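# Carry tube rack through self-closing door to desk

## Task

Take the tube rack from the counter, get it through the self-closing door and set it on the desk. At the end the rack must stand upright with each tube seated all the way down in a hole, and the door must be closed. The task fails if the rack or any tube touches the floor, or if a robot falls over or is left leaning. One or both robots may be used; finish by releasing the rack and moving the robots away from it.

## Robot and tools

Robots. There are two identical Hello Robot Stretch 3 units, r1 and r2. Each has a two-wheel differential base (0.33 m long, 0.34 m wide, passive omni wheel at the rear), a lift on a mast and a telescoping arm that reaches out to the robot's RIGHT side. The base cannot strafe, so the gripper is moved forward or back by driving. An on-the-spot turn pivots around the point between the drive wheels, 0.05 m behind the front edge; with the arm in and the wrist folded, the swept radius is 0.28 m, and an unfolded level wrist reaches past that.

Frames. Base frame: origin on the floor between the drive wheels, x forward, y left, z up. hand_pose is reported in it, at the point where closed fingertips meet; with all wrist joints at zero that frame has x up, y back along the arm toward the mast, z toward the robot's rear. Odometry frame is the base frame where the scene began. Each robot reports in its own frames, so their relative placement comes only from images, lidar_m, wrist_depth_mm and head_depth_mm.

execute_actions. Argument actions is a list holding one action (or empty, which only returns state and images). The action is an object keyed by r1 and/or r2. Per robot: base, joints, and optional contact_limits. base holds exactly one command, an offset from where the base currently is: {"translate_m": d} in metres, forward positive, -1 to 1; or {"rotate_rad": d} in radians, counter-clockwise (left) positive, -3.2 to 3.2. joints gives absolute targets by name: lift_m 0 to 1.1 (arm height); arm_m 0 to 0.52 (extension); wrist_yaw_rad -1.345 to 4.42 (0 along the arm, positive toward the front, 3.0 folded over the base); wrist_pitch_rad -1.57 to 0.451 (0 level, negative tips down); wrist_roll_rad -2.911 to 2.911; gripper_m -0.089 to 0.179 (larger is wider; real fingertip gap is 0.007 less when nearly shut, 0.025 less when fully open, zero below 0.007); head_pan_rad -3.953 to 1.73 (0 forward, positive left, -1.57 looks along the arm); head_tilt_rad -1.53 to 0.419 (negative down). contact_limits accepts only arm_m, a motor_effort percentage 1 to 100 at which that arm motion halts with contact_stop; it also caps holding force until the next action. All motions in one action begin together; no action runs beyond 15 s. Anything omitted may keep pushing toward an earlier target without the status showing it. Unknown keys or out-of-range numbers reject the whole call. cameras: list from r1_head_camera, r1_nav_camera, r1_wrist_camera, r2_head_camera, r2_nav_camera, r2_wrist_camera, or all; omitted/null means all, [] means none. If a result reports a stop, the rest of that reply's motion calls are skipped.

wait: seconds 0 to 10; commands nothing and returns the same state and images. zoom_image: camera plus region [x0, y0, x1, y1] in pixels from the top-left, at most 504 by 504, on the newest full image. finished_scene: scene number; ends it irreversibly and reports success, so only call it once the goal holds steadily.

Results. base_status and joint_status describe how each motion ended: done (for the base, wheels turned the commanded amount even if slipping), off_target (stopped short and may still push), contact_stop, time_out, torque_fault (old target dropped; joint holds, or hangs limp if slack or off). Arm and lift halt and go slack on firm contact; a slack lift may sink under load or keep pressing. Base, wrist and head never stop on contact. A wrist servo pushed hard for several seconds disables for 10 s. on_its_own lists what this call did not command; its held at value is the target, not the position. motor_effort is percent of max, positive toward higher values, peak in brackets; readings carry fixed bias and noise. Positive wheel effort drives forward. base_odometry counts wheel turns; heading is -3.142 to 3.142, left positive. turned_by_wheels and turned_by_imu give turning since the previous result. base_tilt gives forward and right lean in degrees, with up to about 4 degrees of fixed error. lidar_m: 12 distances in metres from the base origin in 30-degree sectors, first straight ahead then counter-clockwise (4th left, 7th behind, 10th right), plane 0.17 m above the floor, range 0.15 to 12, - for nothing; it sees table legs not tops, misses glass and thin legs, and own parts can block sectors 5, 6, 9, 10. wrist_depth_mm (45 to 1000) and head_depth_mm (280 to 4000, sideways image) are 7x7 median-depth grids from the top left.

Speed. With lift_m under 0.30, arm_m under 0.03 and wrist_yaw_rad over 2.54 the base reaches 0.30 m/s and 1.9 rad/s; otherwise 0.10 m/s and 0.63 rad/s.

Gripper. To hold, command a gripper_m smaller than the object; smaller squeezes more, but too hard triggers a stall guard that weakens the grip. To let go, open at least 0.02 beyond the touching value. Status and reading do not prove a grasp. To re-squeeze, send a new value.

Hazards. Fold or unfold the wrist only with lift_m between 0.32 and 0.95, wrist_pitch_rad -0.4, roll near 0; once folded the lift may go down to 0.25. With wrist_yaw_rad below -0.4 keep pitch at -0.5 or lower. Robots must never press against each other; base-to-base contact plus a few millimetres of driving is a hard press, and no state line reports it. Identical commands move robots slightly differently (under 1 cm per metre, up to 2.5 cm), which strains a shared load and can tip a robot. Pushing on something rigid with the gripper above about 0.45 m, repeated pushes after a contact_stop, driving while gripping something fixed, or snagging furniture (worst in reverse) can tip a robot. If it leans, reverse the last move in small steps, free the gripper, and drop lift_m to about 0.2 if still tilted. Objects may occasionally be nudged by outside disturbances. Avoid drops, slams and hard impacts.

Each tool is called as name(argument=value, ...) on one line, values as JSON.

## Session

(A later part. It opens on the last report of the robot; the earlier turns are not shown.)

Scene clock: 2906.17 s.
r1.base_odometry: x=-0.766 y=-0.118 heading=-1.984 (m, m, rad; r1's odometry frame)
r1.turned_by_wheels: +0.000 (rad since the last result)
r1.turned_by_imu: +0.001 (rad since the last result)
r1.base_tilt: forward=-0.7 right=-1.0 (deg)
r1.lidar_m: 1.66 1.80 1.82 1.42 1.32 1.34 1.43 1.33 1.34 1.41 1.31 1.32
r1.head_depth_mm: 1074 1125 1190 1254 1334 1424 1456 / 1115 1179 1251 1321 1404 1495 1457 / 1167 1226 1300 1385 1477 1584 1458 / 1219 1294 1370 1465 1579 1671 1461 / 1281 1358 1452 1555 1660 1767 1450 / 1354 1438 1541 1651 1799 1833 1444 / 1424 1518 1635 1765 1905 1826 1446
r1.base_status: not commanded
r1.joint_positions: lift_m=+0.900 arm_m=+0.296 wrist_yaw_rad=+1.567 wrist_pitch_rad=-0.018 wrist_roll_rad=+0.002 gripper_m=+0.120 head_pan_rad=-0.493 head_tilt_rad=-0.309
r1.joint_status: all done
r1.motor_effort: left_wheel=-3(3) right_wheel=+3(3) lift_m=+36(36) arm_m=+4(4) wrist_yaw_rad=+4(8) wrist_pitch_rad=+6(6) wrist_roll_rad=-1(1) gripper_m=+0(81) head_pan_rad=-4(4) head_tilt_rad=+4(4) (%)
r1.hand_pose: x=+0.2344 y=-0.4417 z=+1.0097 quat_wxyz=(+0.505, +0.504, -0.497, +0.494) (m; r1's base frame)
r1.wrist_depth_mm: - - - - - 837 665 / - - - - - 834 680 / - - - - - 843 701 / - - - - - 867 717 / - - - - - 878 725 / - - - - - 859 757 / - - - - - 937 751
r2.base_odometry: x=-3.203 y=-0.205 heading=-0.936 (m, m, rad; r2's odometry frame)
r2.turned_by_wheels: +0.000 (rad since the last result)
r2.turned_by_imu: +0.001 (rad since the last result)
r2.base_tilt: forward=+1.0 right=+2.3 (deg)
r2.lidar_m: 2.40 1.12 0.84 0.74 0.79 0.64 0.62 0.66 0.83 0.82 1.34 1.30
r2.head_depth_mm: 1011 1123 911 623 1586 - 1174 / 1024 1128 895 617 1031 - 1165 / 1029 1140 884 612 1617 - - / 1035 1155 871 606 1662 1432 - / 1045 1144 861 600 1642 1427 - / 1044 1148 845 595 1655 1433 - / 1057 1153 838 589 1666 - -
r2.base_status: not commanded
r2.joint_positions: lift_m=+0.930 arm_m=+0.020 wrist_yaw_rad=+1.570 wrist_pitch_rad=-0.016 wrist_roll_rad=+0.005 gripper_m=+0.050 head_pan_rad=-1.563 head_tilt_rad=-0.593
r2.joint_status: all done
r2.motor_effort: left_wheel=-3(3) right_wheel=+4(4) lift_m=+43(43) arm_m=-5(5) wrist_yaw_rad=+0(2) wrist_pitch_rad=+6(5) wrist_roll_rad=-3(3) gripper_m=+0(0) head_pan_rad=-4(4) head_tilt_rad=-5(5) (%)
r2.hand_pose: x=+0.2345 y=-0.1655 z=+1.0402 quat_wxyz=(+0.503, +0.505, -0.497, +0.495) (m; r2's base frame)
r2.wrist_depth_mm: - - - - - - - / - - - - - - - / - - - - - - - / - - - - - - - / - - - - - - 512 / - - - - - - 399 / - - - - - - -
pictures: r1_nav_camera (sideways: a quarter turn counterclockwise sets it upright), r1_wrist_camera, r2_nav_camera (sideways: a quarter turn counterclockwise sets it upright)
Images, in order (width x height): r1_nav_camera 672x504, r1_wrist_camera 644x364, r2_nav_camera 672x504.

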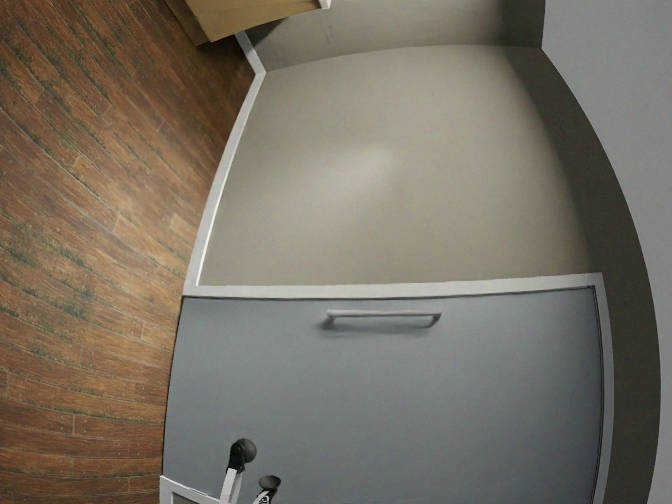

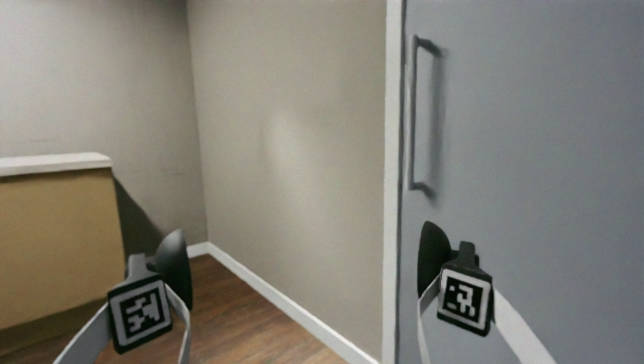

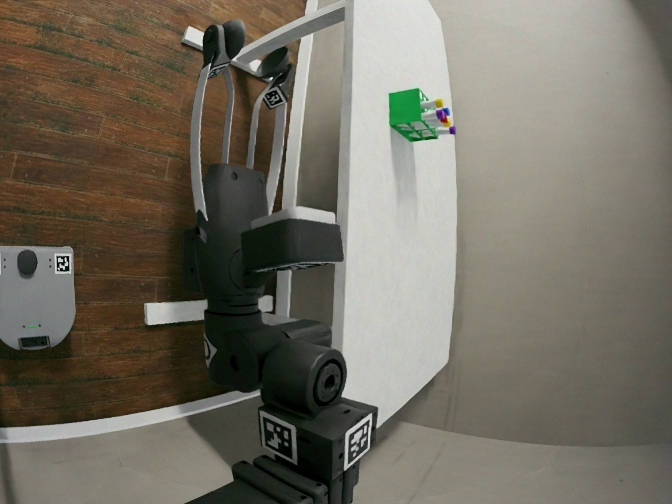

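execute_actions(actions=[], cameras=["r1_nav_camera", "r2_nav_camera", "r2_wrist_camera"])

Scene clock: 2910.43 s.
r1.base_odometry: x=-0.766 y=-0.118 heading=-1.984 (m, m, rad; r1's odometry frame)
r1.turned_by_wheels: +0.000 (rad since the last result)
r1.turned_by_imu: +0.001 (rad since the last result)
r1.base_tilt: forward=-0.5 right=-1.1 (deg)
r1.lidar_m: 1.66 1.81 1.82 1.43 1.32 1.33 1.44 1.33 1.34 1.41 1.31 1.32
r1.head_depth_mm: 1073 1131 1190 1256 1330 1415 1458 / 1117 1178 1246 1321 1399 1502 1451 / 1167 1230 1298 1385 1469 1588 1463 / 1225 1296 1370 1470 1562 1675 1459 / 1286 1366 1452 1558 1666 1761 1453 / 1349 1443 1548 1643 1785 1844 1453 / 1415 1532 1640 1766 1928 1829 1450
r1.base_status: not commanded
r1.joint_positions: lift_m=+0.900 arm_m=+0.296 wrist_yaw_rad=+1.567 wrist_pitch_rad=-0.018 wrist_roll_rad=+0.002 gripper_m=+0.120 head_pan_rad=-0.493 head_tilt_rad=-0.309
r1.joint_status: all done
r1.motor_effort: left_wheel=-3(3) right_wheel=+3(3) lift_m=+36(36) arm_m=+4(4) wrist_yaw_rad=+4(8) wrist_pitch_rad=+6(6) wrist_roll_rad=-1(1) gripper_m=+0(81) head_pan_rad=-4(4) head_tilt_rad=+4(4) (%)
r1.hand_pose: x=+0.2344 y=-0.4417 z=+1.0097 quat_wxyz=(+0.505, +0.504, -0.497, +0.494) (m; r1's base frame)
r1.wrist_depth_mm: - - - - - 812 672 / - - - - - 821 687 / - - - - - 814 707 / - - - - - 850 706 / - - - - - 876 736 / - - - - - 856 743 / - - - - - 928 749
r2.base_odometry: x=-3.203 y=-0.205 heading=-0.936 (m, m, rad; r2's odometry frame)
r2.turned_by_wheels: +0.000 (rad since the last result)
r2.turned_by_imu: +0.000 (rad since the last result)
r2.base_tilt: forward=+1.0 right=+2.3 (deg)
r2.lidar_m: 2.40 1.11 0.85 0.74 0.79 0.64 0.62 0.65 0.83 0.82 1.34 1.30
r2.head_depth_mm: 1011 1131 905 623 1601 - 1165 / 1019 1137 893 618 1031 - 1166 / 1031 1144 884 614 1614 - - / 1035 1154 873 606 1645 1436 - / 1043 1143 865 601 1667 1433 - / 1049 1146 851 594 1653 1421 - / 1053 1155 837 589 1663 - -
r2.base_status: not commanded
r2.joint_positions: lift_m=+0.930 arm_m=+0.020 wrist_yaw_rad=+1.570 wrist_pitch_rad=-0.016 wrist_roll_rad=+0.005 gripper_m=+0.050 head_pan_rad=-1.563 head_tilt_rad=-0.593
r2.joint_status: all done
r2.motor_effort: left_wheel=-4(3) right_wheel=+4(4) lift_m=+43(43) arm_m=-5(5) wrist_yaw_rad=+0(2) wrist_pitch_rad=+5(5) wrist_roll_rad=-3(3) gripper_m=+0(0) head_pan_rad=-4(4) head_tilt_rad=-5(5) (%)
r2.hand_pose: x=+0.2345 y=-0.1655 z=+1.0402 quat_wxyz=(+0.503, +0.505, -0.497, +0.495) (m; r2's base frame)
r2.wrist_depth_mm: - - - - - - - / - - - - - - - / - - - - - - - / - - - - - - - / - - - - - - 505 / - - - - - - 398 / - - - - - - -
pictures: r1_nav_camera (sideways: a quarter turn counterclockwise sets it upright), r2_nav_camera (sideways: a quarter turn counterclockwise sets it upright), r2_wrist_camera
Images, in order (width x height): r1_nav_camera 672x504, r2_nav_camera 672x504, r2_wrist_camera 644x364.

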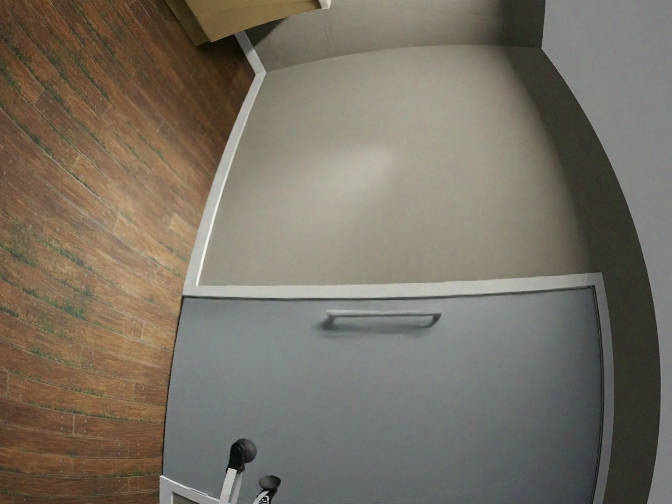

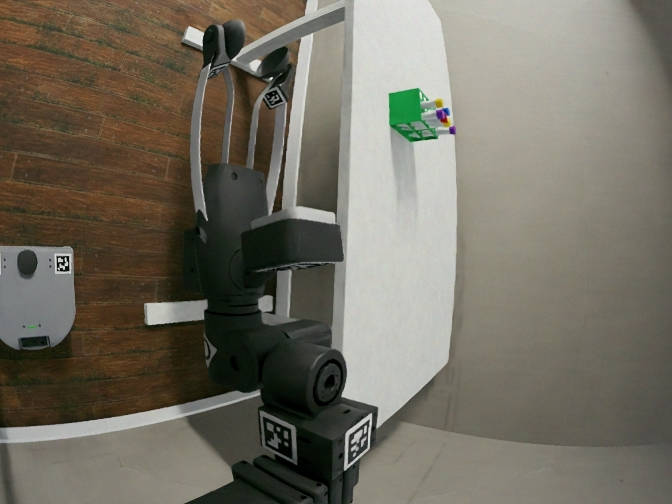

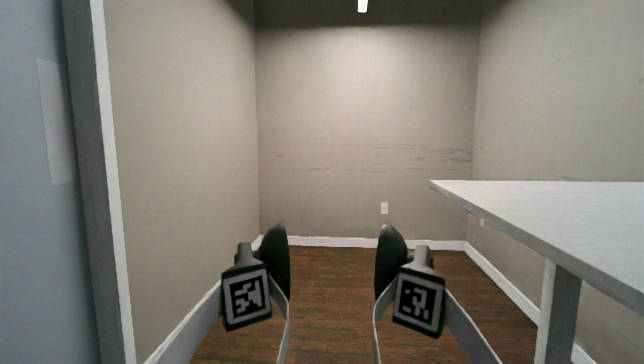

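The door is shut, the rack is upright on the desk with all six caps level, and both robots are clear of it.

finished_scene(scene=1)

The scene is finished: the task was done.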